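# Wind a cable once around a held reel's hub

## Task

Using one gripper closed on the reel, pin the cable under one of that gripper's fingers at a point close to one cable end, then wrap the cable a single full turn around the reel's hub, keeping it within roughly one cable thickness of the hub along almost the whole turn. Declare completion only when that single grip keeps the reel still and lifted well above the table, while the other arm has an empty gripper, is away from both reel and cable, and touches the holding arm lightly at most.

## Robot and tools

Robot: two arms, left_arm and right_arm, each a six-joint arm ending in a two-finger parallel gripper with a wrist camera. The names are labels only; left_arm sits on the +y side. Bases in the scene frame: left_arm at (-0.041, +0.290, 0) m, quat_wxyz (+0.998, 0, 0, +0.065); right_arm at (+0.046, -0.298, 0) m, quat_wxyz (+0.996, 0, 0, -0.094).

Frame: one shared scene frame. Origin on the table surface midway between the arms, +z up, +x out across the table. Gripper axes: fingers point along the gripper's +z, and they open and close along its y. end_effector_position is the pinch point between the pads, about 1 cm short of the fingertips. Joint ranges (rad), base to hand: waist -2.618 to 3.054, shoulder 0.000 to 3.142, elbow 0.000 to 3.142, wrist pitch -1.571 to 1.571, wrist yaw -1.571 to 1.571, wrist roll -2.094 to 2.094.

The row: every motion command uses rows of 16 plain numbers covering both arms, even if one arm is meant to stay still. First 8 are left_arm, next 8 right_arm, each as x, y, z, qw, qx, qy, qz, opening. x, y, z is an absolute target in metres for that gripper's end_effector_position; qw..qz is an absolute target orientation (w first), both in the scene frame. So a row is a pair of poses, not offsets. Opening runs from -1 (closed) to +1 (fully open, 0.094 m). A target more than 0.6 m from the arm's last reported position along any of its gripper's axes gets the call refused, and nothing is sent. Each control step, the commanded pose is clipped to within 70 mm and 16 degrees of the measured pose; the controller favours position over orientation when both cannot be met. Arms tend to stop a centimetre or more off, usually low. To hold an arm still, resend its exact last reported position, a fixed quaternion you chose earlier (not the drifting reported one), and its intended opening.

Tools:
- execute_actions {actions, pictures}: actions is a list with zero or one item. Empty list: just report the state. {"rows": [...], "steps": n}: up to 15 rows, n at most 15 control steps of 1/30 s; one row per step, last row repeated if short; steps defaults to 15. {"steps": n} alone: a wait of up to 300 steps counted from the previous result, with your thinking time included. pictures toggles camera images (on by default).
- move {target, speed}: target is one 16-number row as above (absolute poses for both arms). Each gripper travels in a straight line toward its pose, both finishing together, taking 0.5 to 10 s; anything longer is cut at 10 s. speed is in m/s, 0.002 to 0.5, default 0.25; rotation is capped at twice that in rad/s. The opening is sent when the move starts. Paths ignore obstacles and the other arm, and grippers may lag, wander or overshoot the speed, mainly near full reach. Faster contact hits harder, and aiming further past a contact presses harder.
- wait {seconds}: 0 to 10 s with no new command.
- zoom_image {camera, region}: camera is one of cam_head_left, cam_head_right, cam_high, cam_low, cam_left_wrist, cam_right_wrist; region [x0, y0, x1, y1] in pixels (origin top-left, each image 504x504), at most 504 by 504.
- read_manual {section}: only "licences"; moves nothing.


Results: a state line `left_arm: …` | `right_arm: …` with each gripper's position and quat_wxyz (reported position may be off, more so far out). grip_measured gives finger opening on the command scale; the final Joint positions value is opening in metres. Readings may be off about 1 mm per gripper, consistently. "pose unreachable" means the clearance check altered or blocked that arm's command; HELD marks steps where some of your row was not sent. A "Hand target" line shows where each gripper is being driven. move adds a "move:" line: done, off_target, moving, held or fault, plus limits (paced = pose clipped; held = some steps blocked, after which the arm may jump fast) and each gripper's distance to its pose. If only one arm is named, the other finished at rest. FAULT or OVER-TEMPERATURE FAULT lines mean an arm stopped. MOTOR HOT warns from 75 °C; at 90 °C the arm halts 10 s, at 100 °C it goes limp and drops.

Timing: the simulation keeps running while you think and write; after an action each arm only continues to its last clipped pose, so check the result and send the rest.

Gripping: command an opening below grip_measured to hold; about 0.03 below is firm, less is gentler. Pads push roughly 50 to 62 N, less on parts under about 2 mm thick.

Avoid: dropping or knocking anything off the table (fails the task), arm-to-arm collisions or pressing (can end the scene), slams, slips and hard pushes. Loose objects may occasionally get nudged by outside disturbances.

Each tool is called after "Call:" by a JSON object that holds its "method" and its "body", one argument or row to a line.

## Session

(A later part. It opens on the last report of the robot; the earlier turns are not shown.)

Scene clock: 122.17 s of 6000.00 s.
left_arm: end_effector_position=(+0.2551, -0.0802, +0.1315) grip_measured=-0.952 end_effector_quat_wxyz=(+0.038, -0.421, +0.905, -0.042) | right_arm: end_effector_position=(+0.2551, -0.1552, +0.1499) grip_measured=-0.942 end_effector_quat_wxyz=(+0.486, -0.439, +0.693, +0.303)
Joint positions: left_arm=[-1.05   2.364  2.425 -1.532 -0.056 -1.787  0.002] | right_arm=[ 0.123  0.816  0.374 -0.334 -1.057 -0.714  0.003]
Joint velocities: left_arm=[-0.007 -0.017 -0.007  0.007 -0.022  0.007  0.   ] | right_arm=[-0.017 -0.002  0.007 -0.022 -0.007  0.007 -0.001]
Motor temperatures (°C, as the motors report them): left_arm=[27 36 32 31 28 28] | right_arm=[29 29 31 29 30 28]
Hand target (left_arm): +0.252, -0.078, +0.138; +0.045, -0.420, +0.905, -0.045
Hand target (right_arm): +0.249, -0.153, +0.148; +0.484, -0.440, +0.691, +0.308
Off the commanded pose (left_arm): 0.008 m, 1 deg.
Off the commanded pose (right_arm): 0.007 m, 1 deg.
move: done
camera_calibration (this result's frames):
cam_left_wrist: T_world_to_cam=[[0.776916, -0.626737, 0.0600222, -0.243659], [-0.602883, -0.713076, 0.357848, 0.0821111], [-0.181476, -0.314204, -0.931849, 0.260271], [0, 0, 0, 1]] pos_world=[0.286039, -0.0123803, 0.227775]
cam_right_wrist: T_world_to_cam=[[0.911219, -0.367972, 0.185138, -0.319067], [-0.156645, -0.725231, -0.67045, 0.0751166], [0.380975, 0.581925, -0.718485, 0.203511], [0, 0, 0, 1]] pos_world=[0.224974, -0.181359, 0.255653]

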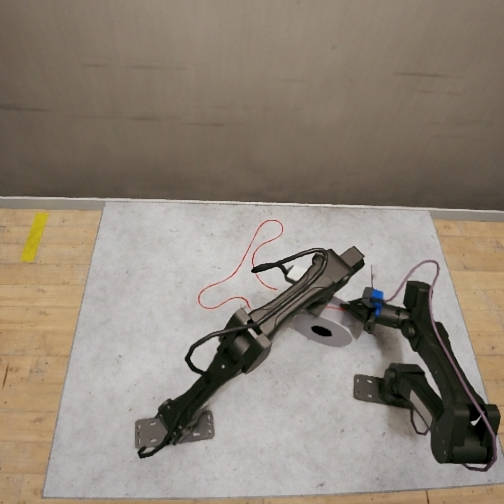

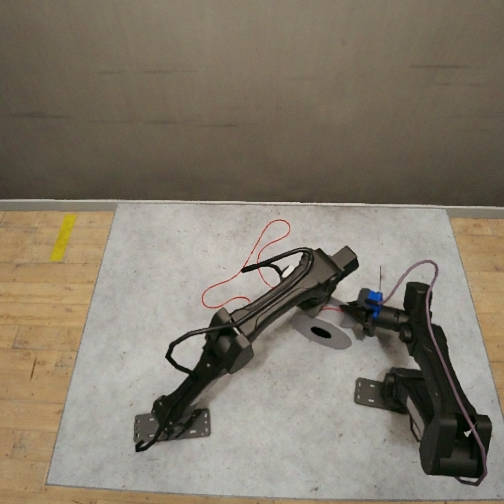

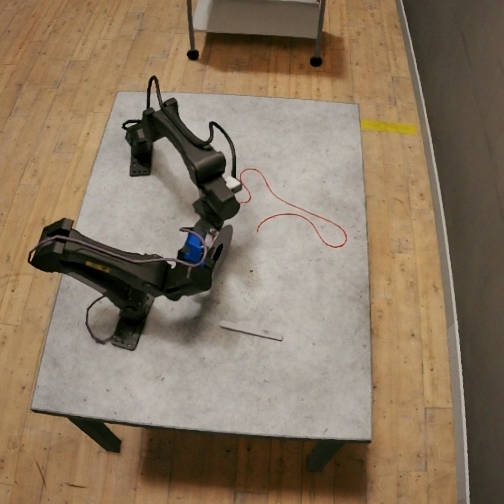

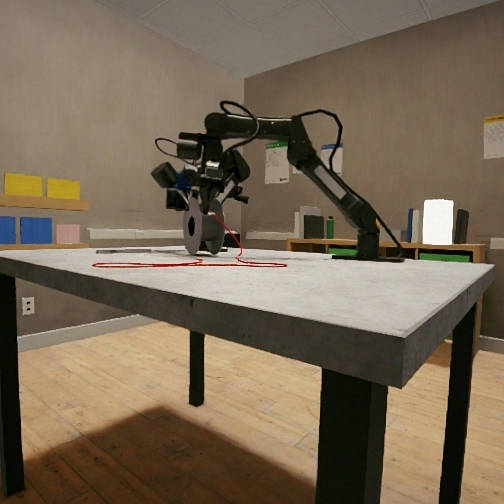

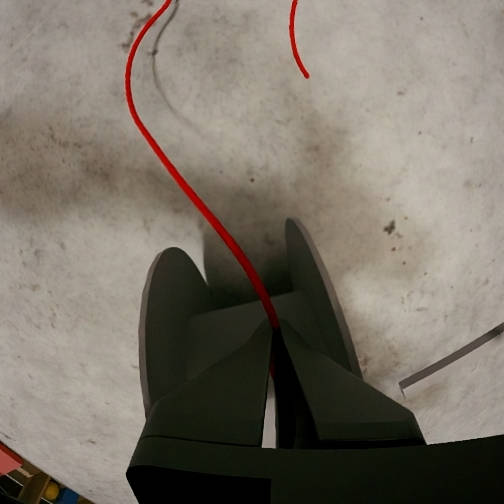

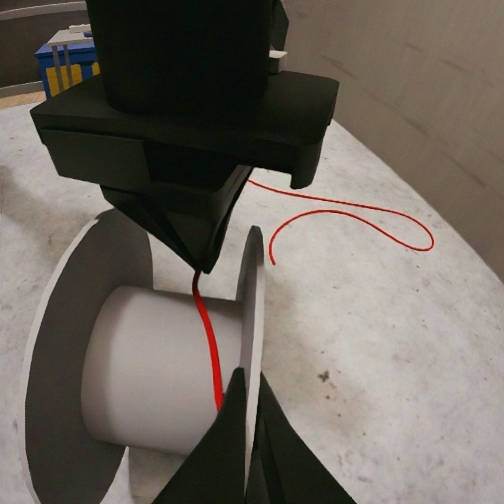

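Right didn't lower (friction); cable is below. Lower more.

Call:
{"method": "move", "body": {
  "target": [0.256,-0.08,0.136,0.045,-0.42,0.905,-0.045,-1,0.252,-0.153,0.148,0.484,-0.44,0.691,0.308,0.2]
}}

Call:
{"method": "move", "body": {
  "target": [0.256,-0.08,0.136,0.045,-0.42,0.905,-0.045,-1,0.252,-0.155,0.139,0.484,-0.44,0.691,0.308,0.2],
  "speed": 0.03
}}

Call:
{"method": "move", "body": {
  "target": [0.256,-0.08,0.136,0.045,-0.42,0.905,-0.045,-1,0.252,-0.155,0.139,0.484,-0.44,0.691,0.308,-1]
}}

Scene clock: 126.73 s of 6000.00 s.
left_arm: end_effector_position=(+0.2552, -0.0801, +0.1315) grip_measured=-0.952 end_effector_quat_wxyz=(+0.038, -0.421, +0.905, -0.043) | right_arm: end_effector_position=(+0.2558, -0.1553, +0.1505) grip_measured=+0.197 end_effector_quat_wxyz=(+0.488, -0.440, +0.691, +0.301)
Joint positions: left_arm=[-1.05   2.364  2.425 -1.531 -0.057 -1.787  0.002] | right_arm=[ 0.123  0.816  0.374 -0.329 -1.056 -0.714  0.056]
Joint velocities: left_arm=[-0.007 -0.022  0.017  0.037  0.022 -0.081  0.   ] | right_arm=[-0.017 -0.007  0.002  0.022  0.022  0.007  0.001]
Motor temperatures (°C, as the motors report them): left_arm=[27 37 32 31 28 28] | right_arm=[29 29 30 30 30 28]
Hand target (left_arm): +0.256, -0.080, +0.136; +0.045, -0.420, +0.905, -0.045
Hand target (right_arm): +0.252, -0.153, +0.148; +0.484, -0.440, +0.691, +0.308
Off the commanded pose (left_arm): 0.005 m, 1 deg.
Off the commanded pose (right_arm): 0.005 m, 1 deg.
move: done
camera_calibration (this result's frames):
cam_left_wrist: T_world_to_cam=[[0.776913, -0.626687, 0.0605729, -0.24385], [-0.603128, -0.713177, 0.357233, 0.082345], [-0.180674, -0.314072, -0.932049, 0.260151], [0, 0, 0, 1]] pos_world=[0.286118, -0.0123852, 0.227828]
cam_right_wrist: T_world_to_cam=[[0.910122, -0.368105, 0.190202, -0.320273], [-0.153281, -0.725601, -0.670827, 0.0746768], [0.384945, 0.581379, -0.716809, 0.202367], [0, 0, 0, 1]] pos_world=[0.225034, -0.181361, 0.25607]

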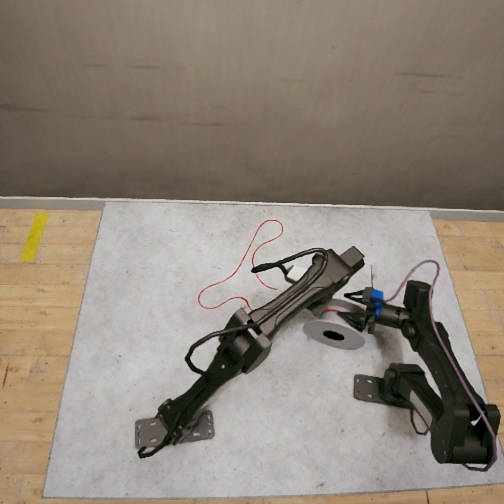

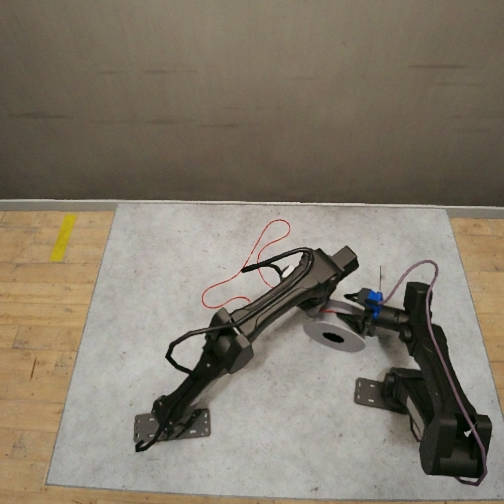

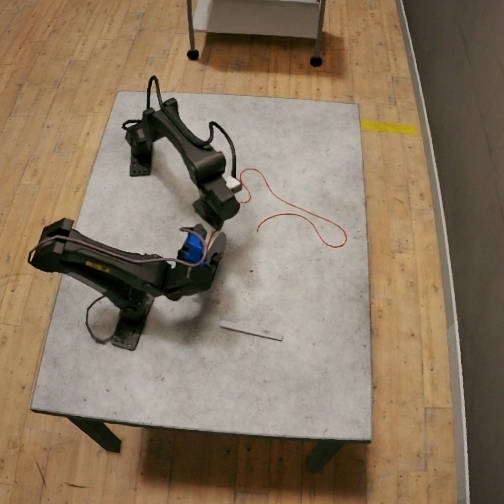

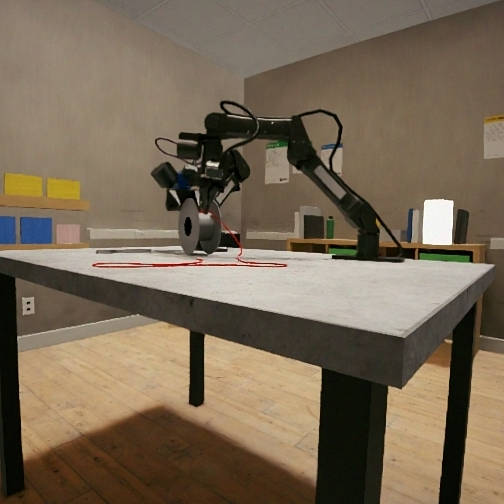

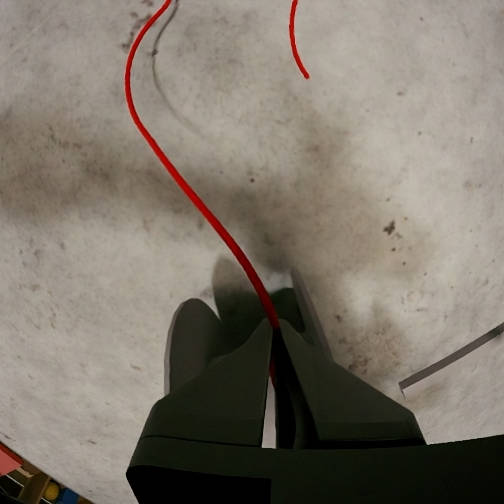

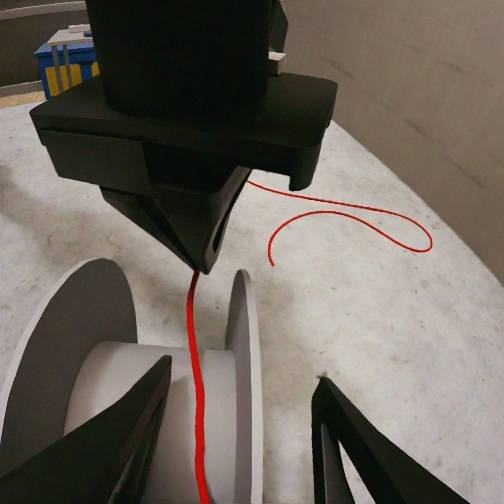

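Scene clock: 127.47 s of 6000.00 s.
left_arm: end_effector_position=(+0.2552, -0.0801, +0.1315) grip_measured=-0.952 end_effector_quat_wxyz=(+0.038, -0.421, +0.905, -0.043) | right_arm: end_effector_position=(+0.2550, -0.1552, +0.1453) grip_measured=+0.197 end_effector_quat_wxyz=(+0.490, -0.443, +0.689, +0.298)
Joint positions: left_arm=[-1.05   2.364  2.425 -1.531 -0.057 -1.787  0.002] | right_arm=[ 0.123  0.816  0.351 -0.301 -1.056 -0.722  0.056]
Joint velocities: left_arm=[ 0.002 -0.002  0.012 -0.022  0.007 -0.007  0.001] | right_arm=[-0.017 -0.012 -0.007 -0.051 -0.037  0.051 -0.   ]
Motor temperatures (°C, as the motors report them): left_arm=[27 37 32 31 28 28] | right_arm=[29 29 30 30 30 28]
Hand target (left_arm): +0.256, -0.080, +0.136; +0.045, -0.420, +0.905, -0.045
Hand target (right_arm): +0.252, -0.155, +0.139; +0.484, -0.440, +0.691, +0.308
Off the commanded pose (left_arm): 0.005 m, 1 deg.
Off the commanded pose (right_arm): 0.007 m, 1 deg.
move: done
camera_calibration (this result's frames):
cam_left_wrist: T_world_to_cam=[[0.776913, -0.626687, 0.0605729, -0.24385], [-0.603128, -0.713177, 0.357233, 0.082345], [-0.180674, -0.314072, -0.932049, 0.260151], [0, 0, 0, 1]] pos_world=[0.286118, -0.0123852, 0.227828]
cam_right_wrist: T_world_to_cam=[[0.908979, -0.364918, 0.201477, -0.319437], [-0.143943, -0.728395, -0.669867, 0.0681765], [0.391201, 0.579893, -0.714623, 0.196782], [0, 0, 0, 1]] pos_world=[0.223194, -0.181021, 0.250653]

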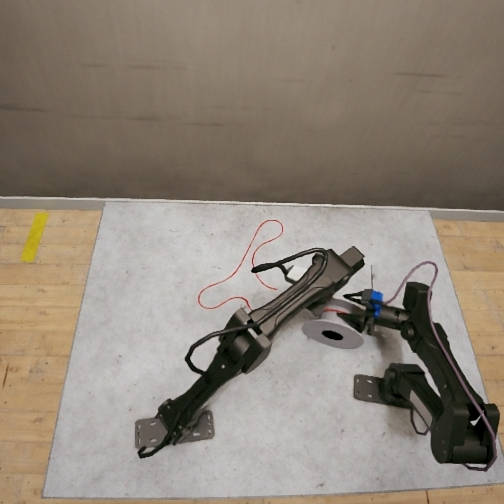

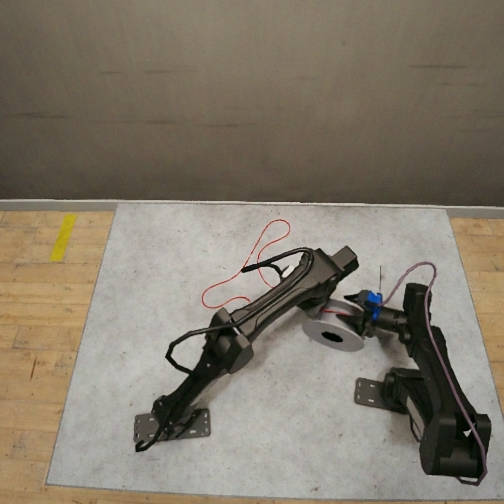

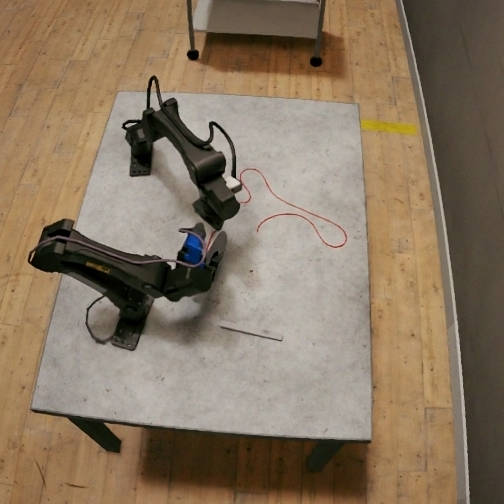

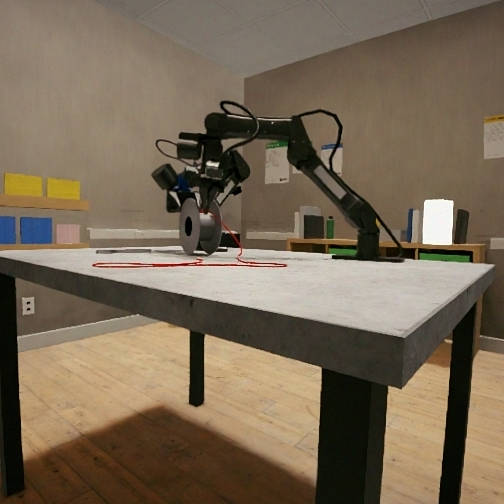

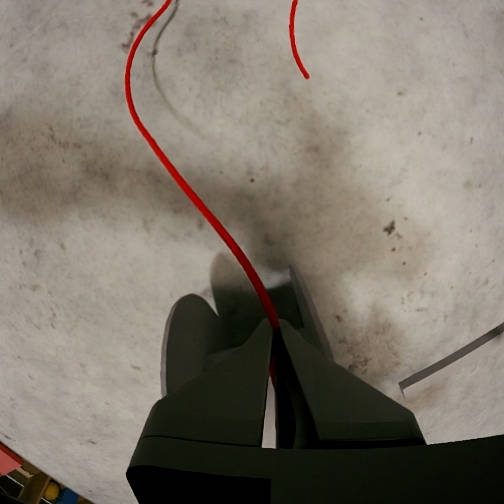

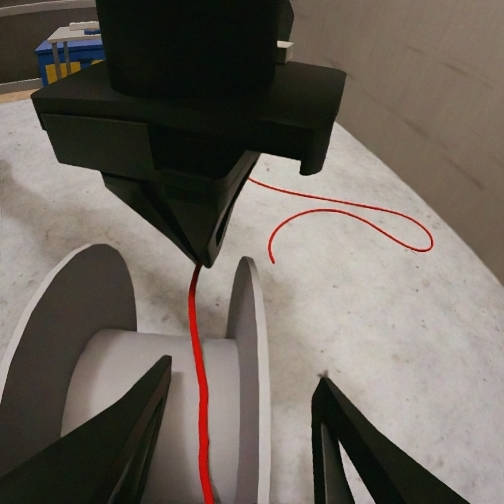

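Scene clock: 128.17 s of 6000.00 s.
left_arm: end_effector_position=(+0.2553, -0.0805, +0.1315) grip_measured=-0.952 end_effector_quat_wxyz=(+0.038, -0.421, +0.905, -0.043) | right_arm: end_effector_position=(+0.2552, -0.1549, +0.1463) grip_measured=-0.911 end_effector_quat_wxyz=(+0.492, -0.443, +0.687, +0.299)
Joint positions: left_arm=[-1.05   2.364  2.425 -1.53  -0.056 -1.787  0.002] | right_arm=[ 0.123  0.816  0.351 -0.296 -1.06  -0.72   0.004]
Joint velocities: left_arm=[-0.007 -0.002 -0.002 -0.051  0.037  0.022 -0.   ] | right_arm=[-0.007  0.007 -0.007 -0.037 -0.051  0.139 -0.001]
Motor temperatures (°C, as the motors report them): left_arm=[27 37 32 31 28 28] | right_arm=[29 29 30 30 30 28]
Hand target (left_arm): +0.256, -0.080, +0.136; +0.045, -0.420, +0.905, -0.045
Hand target (right_arm): +0.252, -0.155, +0.139; +0.484, -0.440, +0.691, +0.308
Off the commanded pose (left_arm): 0.005 m, 1 deg.
Off the commanded pose (right_arm): 0.008 m, 1 deg.
move: done
camera_calibration (this result's frames):
cam_left_wrist: T_world_to_cam=[[0.77686, -0.626663, 0.0615012, -0.244201], [-0.603214, -0.712641, 0.358156, 0.0821004], [-0.180615, -0.315335, -0.931634, 0.259914], [0, 0, 0, 1]] pos_world=[0.286178, -0.0125635, 0.227758]
cam_right_wrist: T_world_to_cam=[[0.909056, -0.363774, 0.203188, -0.31973], [-0.140365, -0.726497, -0.672681, 0.0688783], [0.392319, 0.582985, -0.711488, 0.196971], [0, 0, 0, 1]] pos_world=[0.223045, -0.181101, 0.251441]

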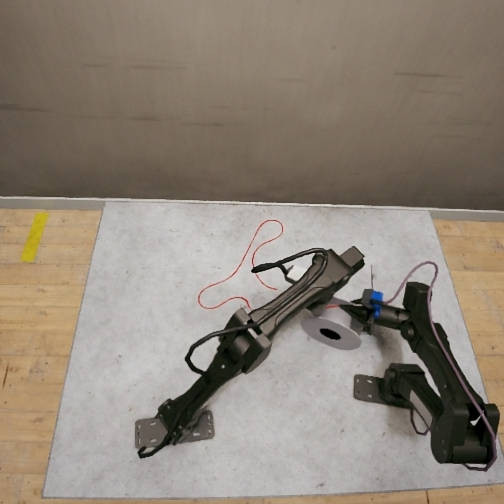

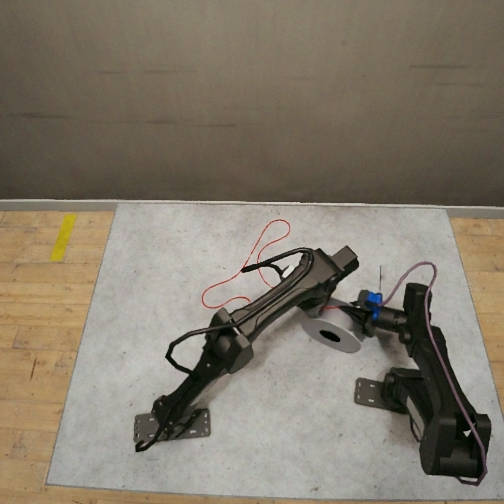

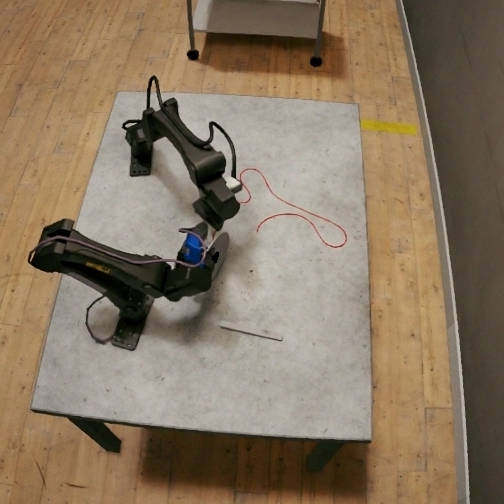

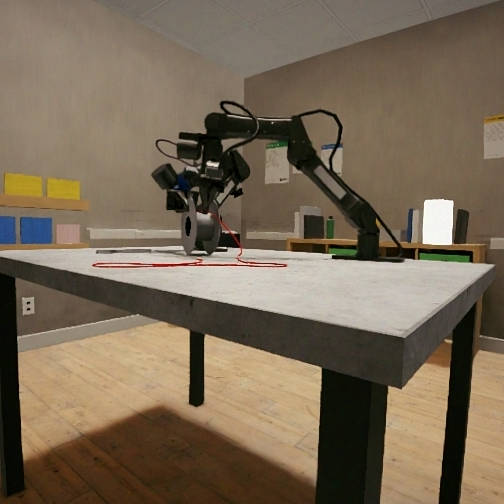

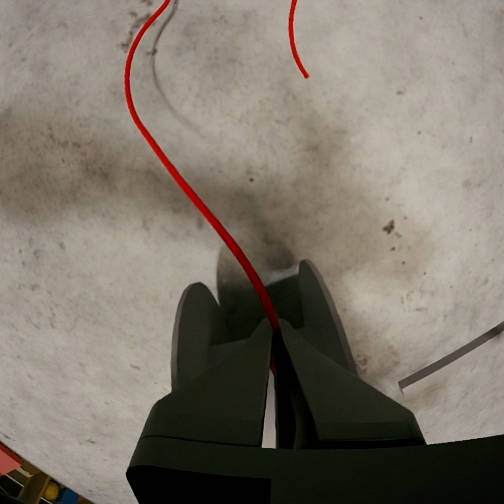

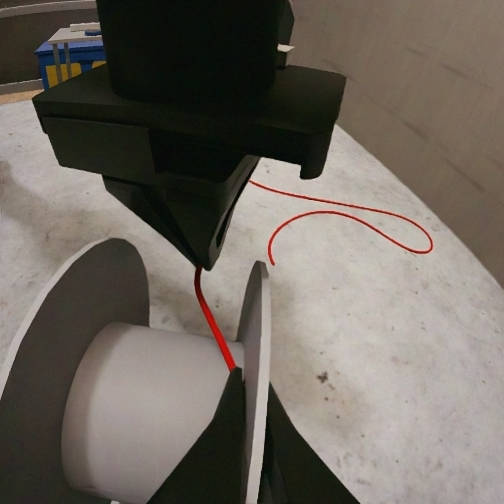

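Call:
{"method": "move", "body": {
  "target": [0.256,-0.08,0.136,0.045,-0.42,0.905,-0.045,-0.7,0.252,-0.155,0.143,0.484,-0.44,0.691,0.308,-1]
}}

Call:
{"method": "move", "body": {
  "target": [0.27,-0.02,0.21,0.03,-0.42,0.9,-0.08,-0.7,0.252,-0.155,0.143,0.484,-0.44,0.691,0.308,-1]
}}

Call:
{"method": "move", "body": {
  "target": [0.15,0.28,0.15,0,0,1,0,0.2,0.25,-0.22,0.2,0.484,-0.44,0.691,0.308,-1]
}}

Scene clock: 134.73 s of 6000.00 s.
left_arm: end_effector_position=(+0.2555, -0.0804, +0.1315) grip_measured=-0.703 end_effector_quat_wxyz=(+0.039, -0.421, +0.905, -0.043) | right_arm: end_effector_position=(+0.2552, -0.1549, +0.1463) grip_measured=-0.911 end_effector_quat_wxyz=(+0.492, -0.443, +0.687, +0.299)
Joint positions: left_arm=[-1.05   2.364  2.425 -1.53  -0.057 -1.787  0.014] | right_arm=[ 0.123  0.816  0.351 -0.296 -1.06  -0.719  0.004]
Joint velocities: left_arm=[ 0.007 -0.007 -0.012  0.051 -0.007 -0.007 -0.   ] | right_arm=[ 0.007 -0.032 -0.007  0.007 -0.007 -0.022 -0.   ]
Motor temperatures (°C, as the motors report them): left_arm=[27 37 32 31 28 28] | right_arm=[29 29 30 30 30 28]
Hand target (left_arm): +0.256, -0.080, +0.136; +0.045, -0.420, +0.905, -0.045
Hand target (right_arm): +0.252, -0.155, +0.143; +0.484, -0.440, +0.691, +0.308
Off the commanded pose (left_arm): 0.005 m, 1 deg.
Off the commanded pose (right_arm): 0.005 m, 1 deg.
move: done
camera_calibration (this result's frames):
cam_left_wrist: T_world_to_cam=[[0.776856, -0.626613, 0.0620518, -0.244392], [-0.603458, -0.712743, 0.357541, 0.0823343], [-0.179812, -0.315203, -0.931834, 0.259794], [0, 0, 0, 1]] pos_world=[0.286257, -0.0125682, 0.227812]
cam_right_wrist: T_world_to_cam=[[0.908998, -0.363918, 0.203192, -0.319785], [-0.14042, -0.72639, -0.672785, 0.068957], [0.392435, 0.583028, -0.711388, 0.19695], [0, 0, 0, 1]] pos_world=[0.223077, -0.181113, 0.251479]

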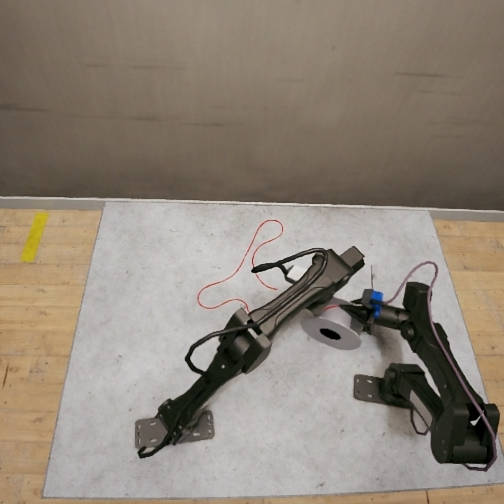

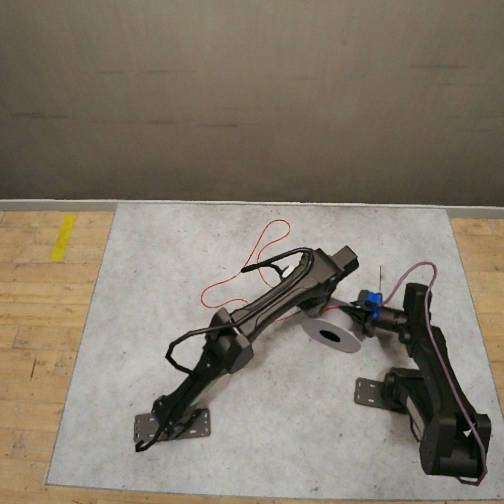

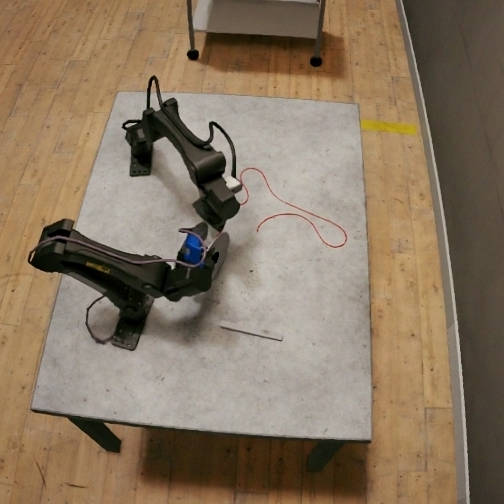

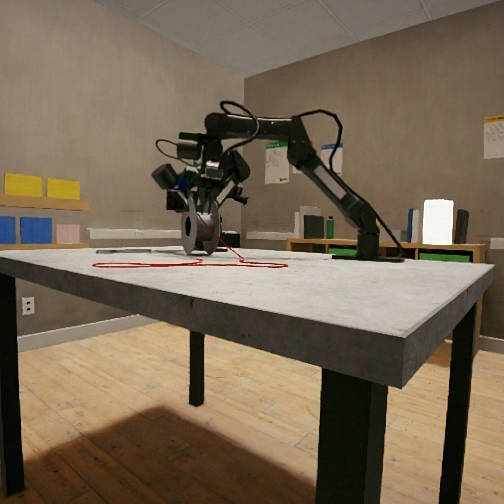

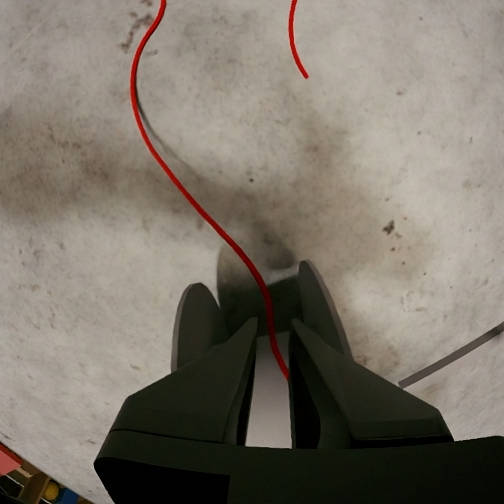

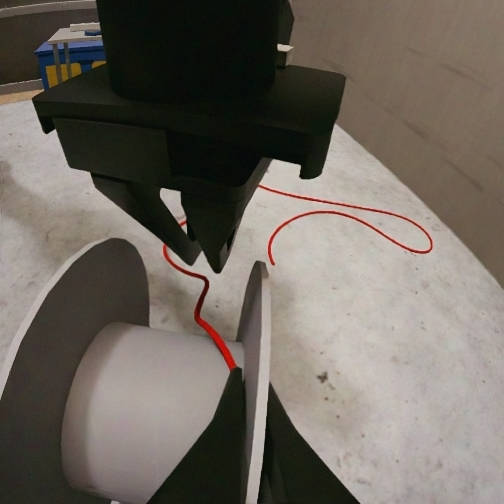

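Scene clock: 135.77 s of 6000.00 s.
left_arm: end_effector_position=(+0.2776, -0.0238, +0.2141) grip_measured=-0.703 end_effector_quat_wxyz=(+0.043, -0.425, +0.897, -0.113) | right_arm: end_effector_position=(+0.2552, -0.1549, +0.1463) grip_measured=-0.911 end_effector_quat_wxyz=(+0.492, -0.443, +0.687, +0.299)
Joint positions: left_arm=[-0.912  2.14   2.371 -1.558 -0.003 -1.665  0.014] | right_arm=[ 0.123  0.816  0.351 -0.296 -1.06  -0.719  0.004]
Joint velocities: left_arm=[-0.007 -0.007 -0.007  0.007 -0.081  0.022  0.   ] | right_arm=[ 0.007  0.002  0.007  0.051  0.007  0.007 -0.   ]
Motor temperatures (°C, as the motors report them): left_arm=[27 37 32 31 28 28] | right_arm=[29 29 30 30 30 28]
Hand target (left_arm): +0.271, -0.020, +0.210; +0.037, -0.420, +0.901, -0.100
Hand target (right_arm): +0.252, -0.155, +0.143; +0.484, -0.440, +0.691, +0.308
Off the commanded pose (left_arm): 0.009 m, 4 deg.
Off the commanded pose (right_arm): 0.005 m, 1 deg.
joint sent to its limit (left arm) — the command would take joint 4 (wrist pitch) past its lower limit, so that joint was sent only as far as its limit.
move: off_target (left_arm)
camera_calibration (this result's frames):
cam_left_wrist: T_world_to_cam=[[0.773566, -0.604384, 0.190566, -0.25724], [-0.623056, -0.670429, 0.402897, 0.103293], [-0.115744, -0.430401, -0.895186, 0.330142], [0, 0, 0, 1]] pos_world=[0.301562, 0.0558722, 0.302943]
cam_right_wrist: T_world_to_cam=[[0.909017, -0.364066, 0.202841, -0.319762], [-0.140731, -0.726267, -0.672853, 0.0690655], [0.39228, 0.583089, -0.711424, 0.197005], [0, 0, 0, 1]] pos_world=[0.223108, -0.181126, 0.251486]

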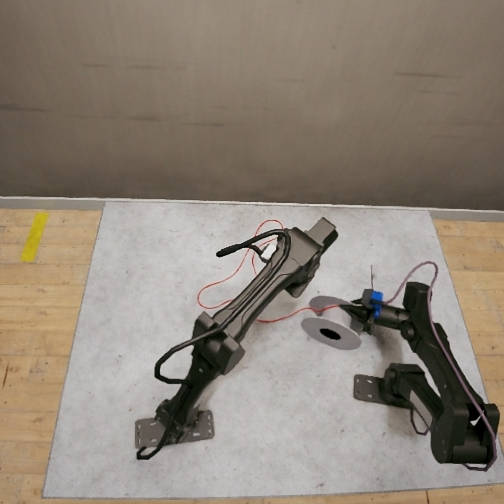

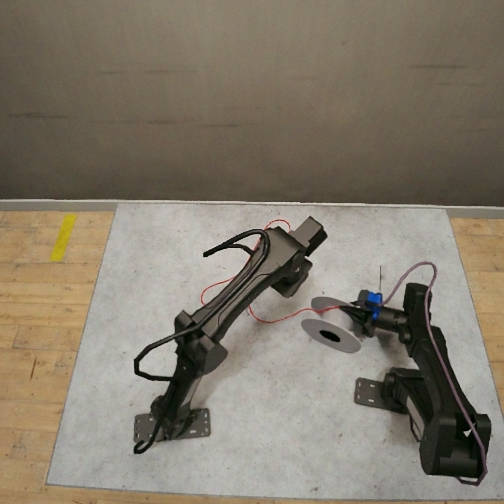

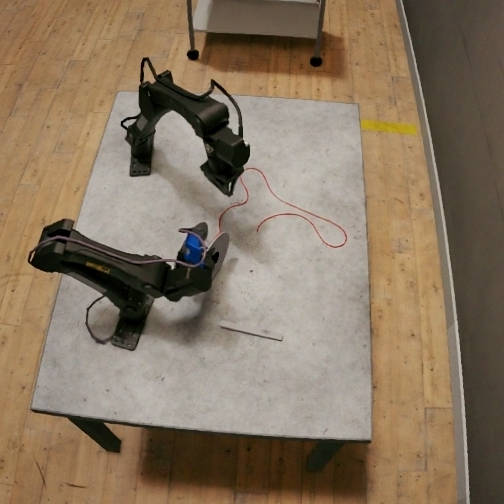

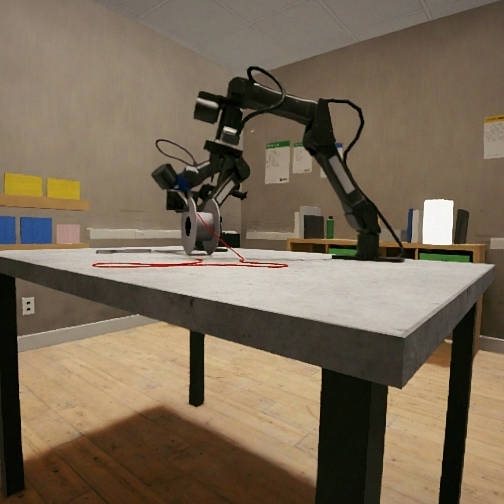

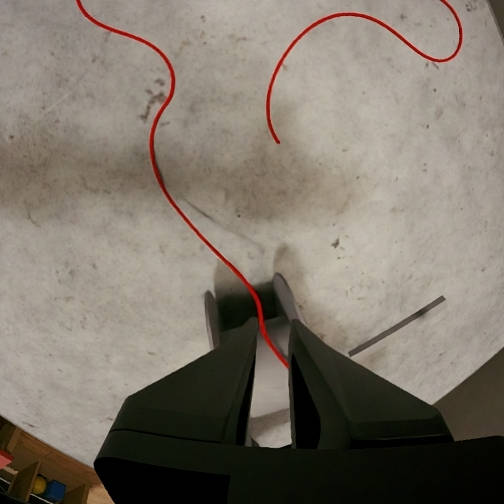

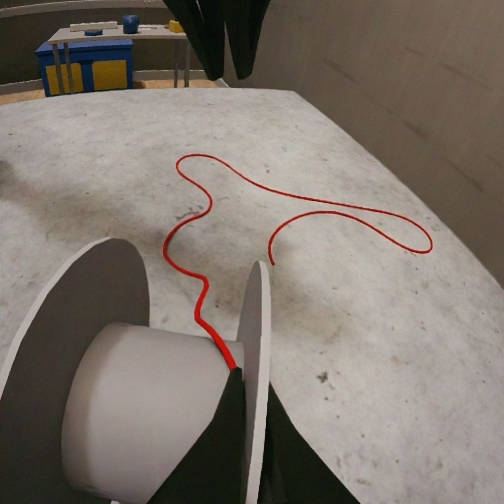

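Scene clock: 138.30 s of 6000.00 s.
left_arm: end_effector_position=(+0.1633, +0.2798, +0.1518) grip_measured=+0.197 end_effector_quat_wxyz=(+0.002, -0.001, +1.000, -0.002) | right_arm: end_effector_position=(+0.2443, -0.2208, +0.1808) grip_measured=-0.911 end_effector_quat_wxyz=(+0.458, -0.461, +0.703, +0.290)
Joint positions: left_arm=[-0.181  1.312  1.177 -1.431  0.004 -0.052  0.056] | right_arm=[-0.313  1.145  0.763 -1.357 -1.139 -1.77   0.004]
Joint velocities: left_arm=[-0.012  0.002  0.012  0.081 -0.007  0.022  0.   ] | right_arm=[ 0.002  0.012  0.002 -0.11   0.022 -0.022  0.001]
Motor temperatures (°C, as the motors report them): left_arm=[27 37 32 31 28 28] | right_arm=[29 29 30 30 30 28]
Hand target (left_arm): +0.157, +0.282, +0.152; +0.004, -0.002, +1.000, -0.002
Hand target (right_arm): +0.249, -0.220, +0.196; +0.479, -0.443, +0.695, +0.304
Off the commanded pose (left_arm): 0.013 m, 0 deg.
Off the commanded pose (right_arm): 0.020 m, 5 deg.
move: off_target (left_arm, right_arm)
camera_calibration (this result's frames):
cam_left_wrist: T_world_to_cam=[[0.0231796, -0.998704, -0.0453129, 0.29517], [-0.922957, -0.0387963, 0.382944, 0.135979], [-0.384205, 0.0329453, -0.92266, 0.310219], [0, 0, 0, 1]] pos_world=[0.237849, 0.289842, 0.24753]
cam_right_wrist: T_world_to_cam=[[0.925254, -0.330386, 0.186414, -0.334365], [-0.152718, -0.774238, -0.614192, 0.0245907], [0.34725, 0.539815, -0.766823, 0.275655], [0, 0, 0, 1]] pos_world=[0.217407, -0.240233, 0.288812]

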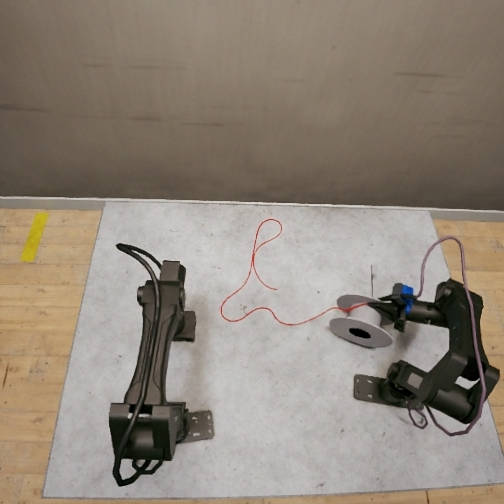

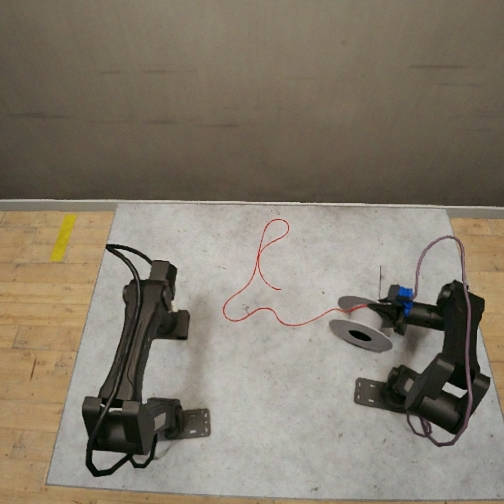

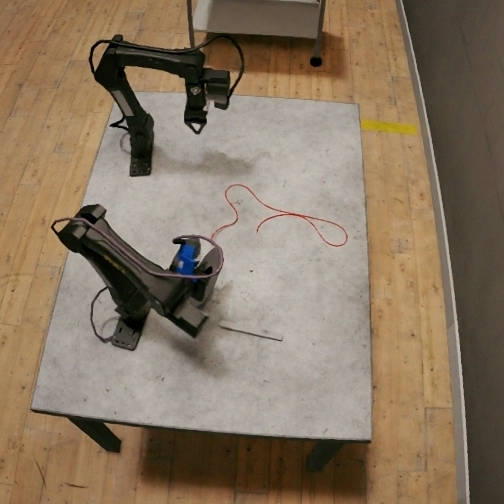

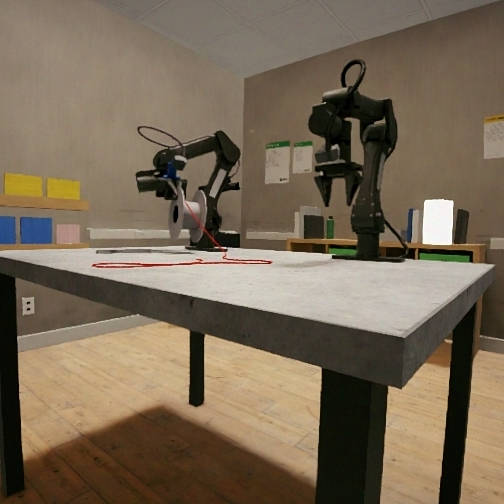

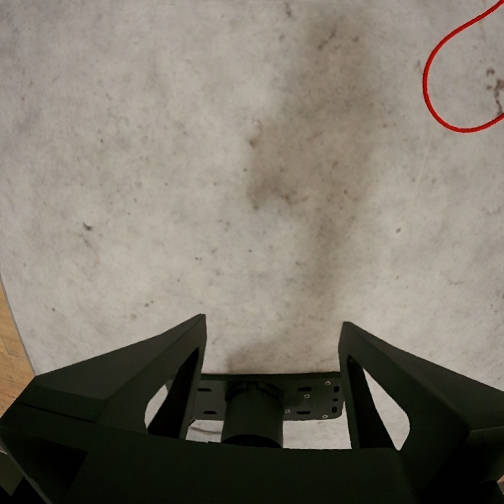

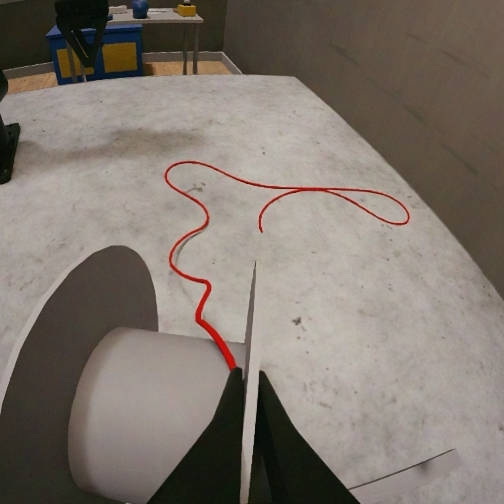

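Call:
{"method": "move", "body": {
  "target": [0.399,0.122,0.06,0,0.3,0.954,0,0.2,0.31,-0.14,0.17,0.26,0.11,0.72,0.63,-1],
  "speed": 0.3
}}

Call:
{"method": "move", "body": {
  "target": [0.399,0.122,0.008,0,0.3,0.954,0,0.2,0.32,-0.13,0.105,0.26,0.11,0.7,0.66,-1],
  "speed": 0.1
}}

Scene clock: 147.63 s of 6000.00 s.
left_arm: end_effector_position=(+0.3921, +0.1222, +0.0529) grip_measured=+0.197 end_effector_quat_wxyz=(-0.007, +0.293, +0.956, -0.001) | right_arm: end_effector_position=(+0.3109, -0.1424, +0.1712) grip_measured=-0.912 end_effector_quat_wxyz=(+0.261, +0.122, +0.721, +0.630)
Joint positions: left_arm=[-0.501  2.406  2.187 -1.367  0.004  0.225  0.056] | right_arm=[ 0.213  1.145  0.183  0.836 -0.983  1.242  0.004]
Joint velocities: left_arm=[ 0.002  0.012 -0.012 -0.007  0.007 -0.007 -0.001] | right_arm=[ 0.002 -0.007  0.002 -0.022 -0.007  0.007 -0.001]
Motor temperatures (°C, as the motors report them): left_arm=[27 35 32 30 28 28] | right_arm=[29 29 30 30 30 28]
Hand target (left_arm): +0.395, +0.118, +0.058; -0.001, +0.300, +0.954, +0.000
Hand target (right_arm): +0.310, -0.140, +0.175; +0.265, +0.114, +0.716, +0.636
Off the commanded pose (left_arm): 0.010 m, 1 deg.
Off the commanded pose (right_arm): 0.003 m, 1 deg.
move: done
camera_calibration (this result's frames):
cam_left_wrist: T_world_to_cam=[[-0.542973, -0.838638, -0.0432011, 0.330271], [-0.778978, 0.483797, 0.398915, 0.257763], [-0.313645, 0.250253, -0.91597, 0.257519], [0, 0, 0, 1]] pos_world=[0.46089, 0.0878279, 0.147322]
cam_right_wrist: T_world_to_cam=[[0.304778, -0.270819, -0.913109, 0.0212632], [-0.944548, 0.0370879, -0.326272, 0.402031], [0.122226, 0.961916, -0.244498, 0.243501], [0, 0, 0, 1]] pos_world=[0.343495, -0.243379, 0.210122]

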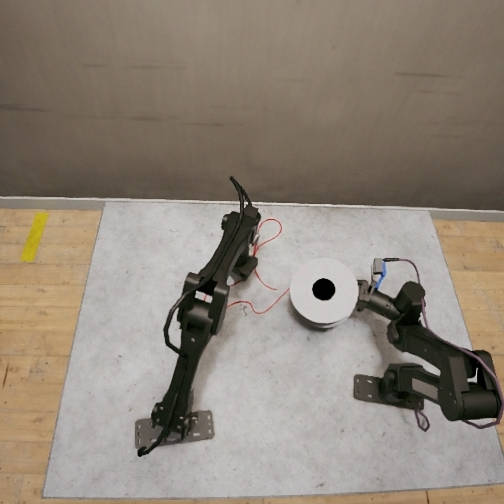

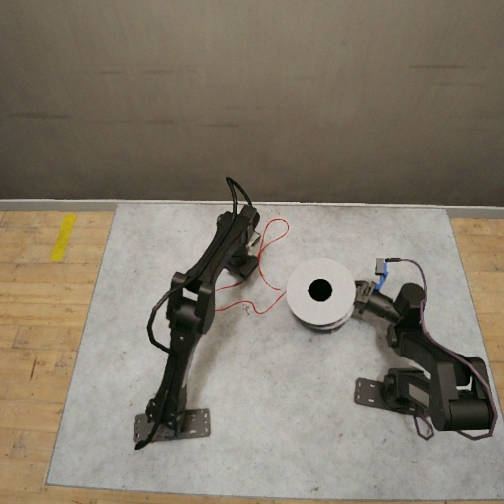

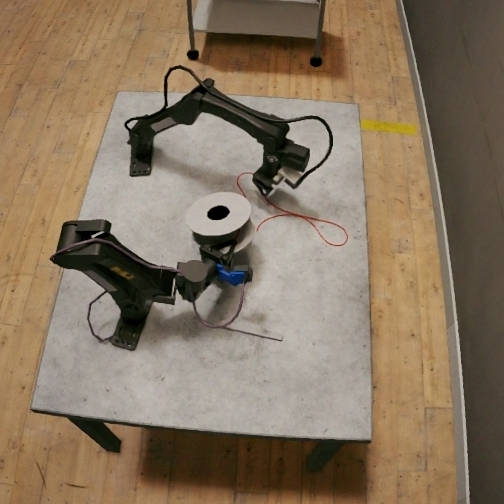

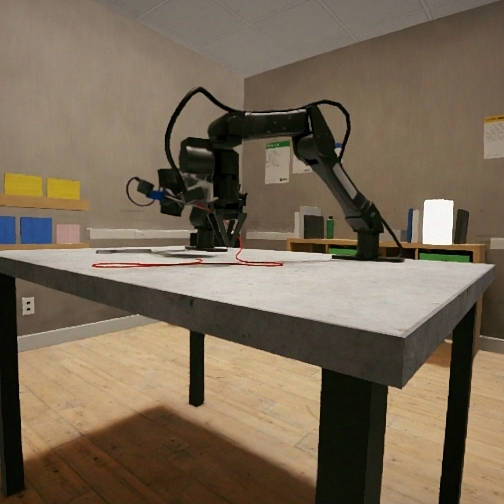

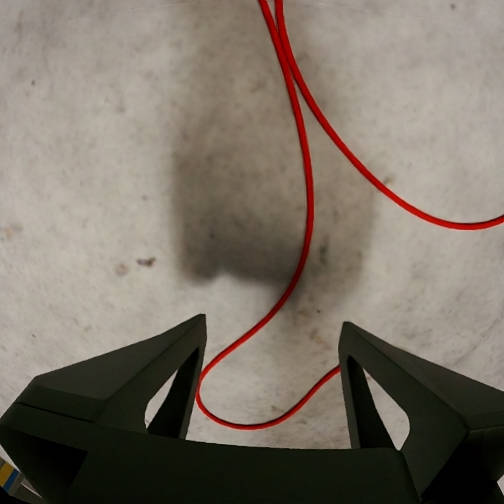

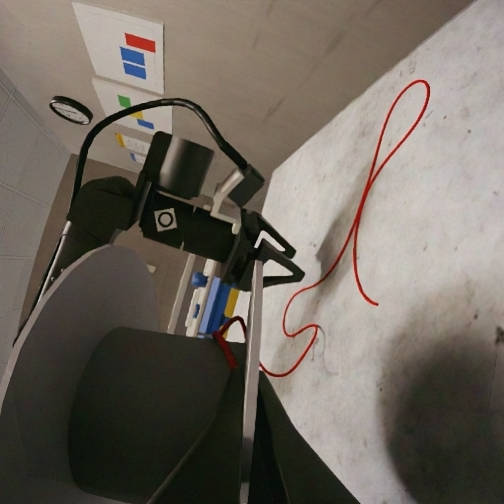

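Scene clock: 149.00 s of 6000.00 s.
left_arm: end_effector_position=(+0.3989, +0.1195, +0.0129) grip_measured=+0.197 end_effector_quat_wxyz=(+0.002, +0.299, +0.954, -0.002) | right_arm: end_effector_position=(+0.3233, -0.1339, +0.0986) grip_measured=-0.912 end_effector_quat_wxyz=(+0.244, +0.124, +0.726, +0.631)
Joint positions: left_arm=[-0.501  2.432  2.075 -1.211  0.004  0.237  0.056] | right_arm=[ 0.247  1.821  0.134  1.537 -0.969  1.248  0.004]
Joint velocities: left_arm=[ 0.002 -0.002  0.002 -0.007 -0.007  0.007 -0.   ] | right_arm=[-0.012  0.007  0.007 -0.037  0.095 -0.051  0.   ]
Motor temperatures (°C, as the motors report them): left_arm=[27 36 32 30 28 28] | right_arm=[29 29 30 30 30 28]
Hand target (left_arm): +0.399, +0.122, +0.008; -0.000, +0.300, +0.954, -0.000
Hand target (right_arm): +0.321, -0.130, +0.105; +0.247, +0.110, +0.720, +0.639
Off the commanded pose (left_arm): 0.006 m, 0 deg.
Off the commanded pose (right_arm): 0.008 m, 5 deg.
joint sent to its limit (right arm) — the command would take joint 4 (wrist pitch) past its upper limit, so that joint was sent only as far as its limit.
move: off_target (right_arm)
camera_calibration (this result's frames):
cam_left_wrist: T_world_to_cam=[[-0.552117, -0.832452, -0.0467934, 0.332978], [-0.77959, 0.495527, 0.383005, 0.279362], [-0.295646, 0.247943, -0.92256, 0.216858], [0, 0, 0, 1]] pos_world=[0.465744, 0.0849884, 0.108649]
cam_right_wrist: T_world_to_cam=[[0.283109, -0.264327, -0.921944, -0.0377285], [-0.95428, 0.018498, -0.298342, 0.387653], [0.0959138, 0.964256, -0.247005, 0.225085], [0, 0, 0, 1]] pos_world=[0.359022, -0.234183, 0.136466]

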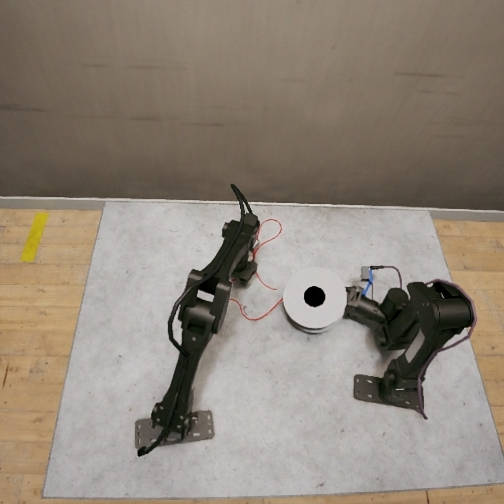

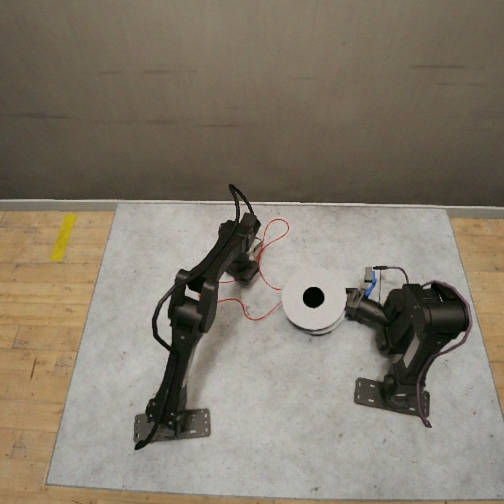

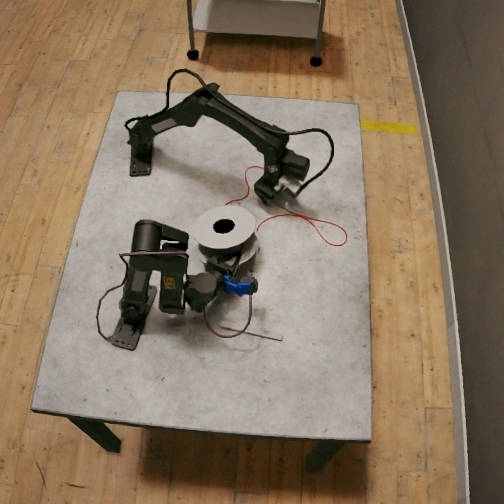

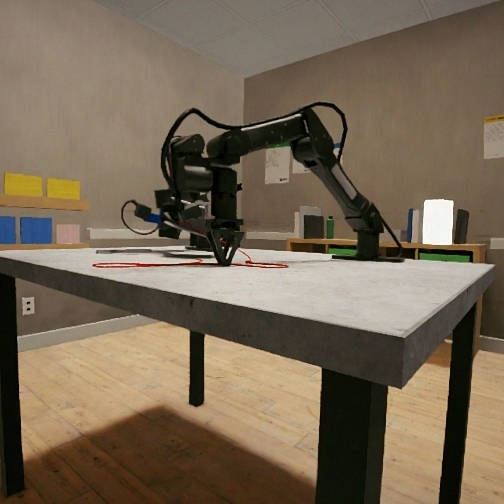

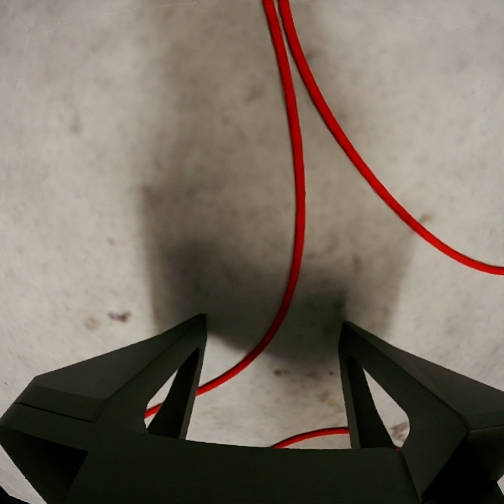

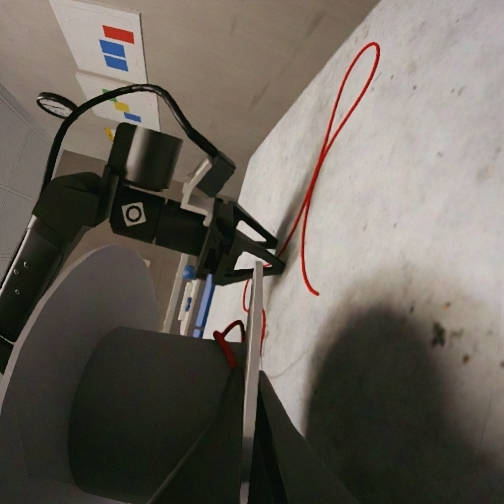

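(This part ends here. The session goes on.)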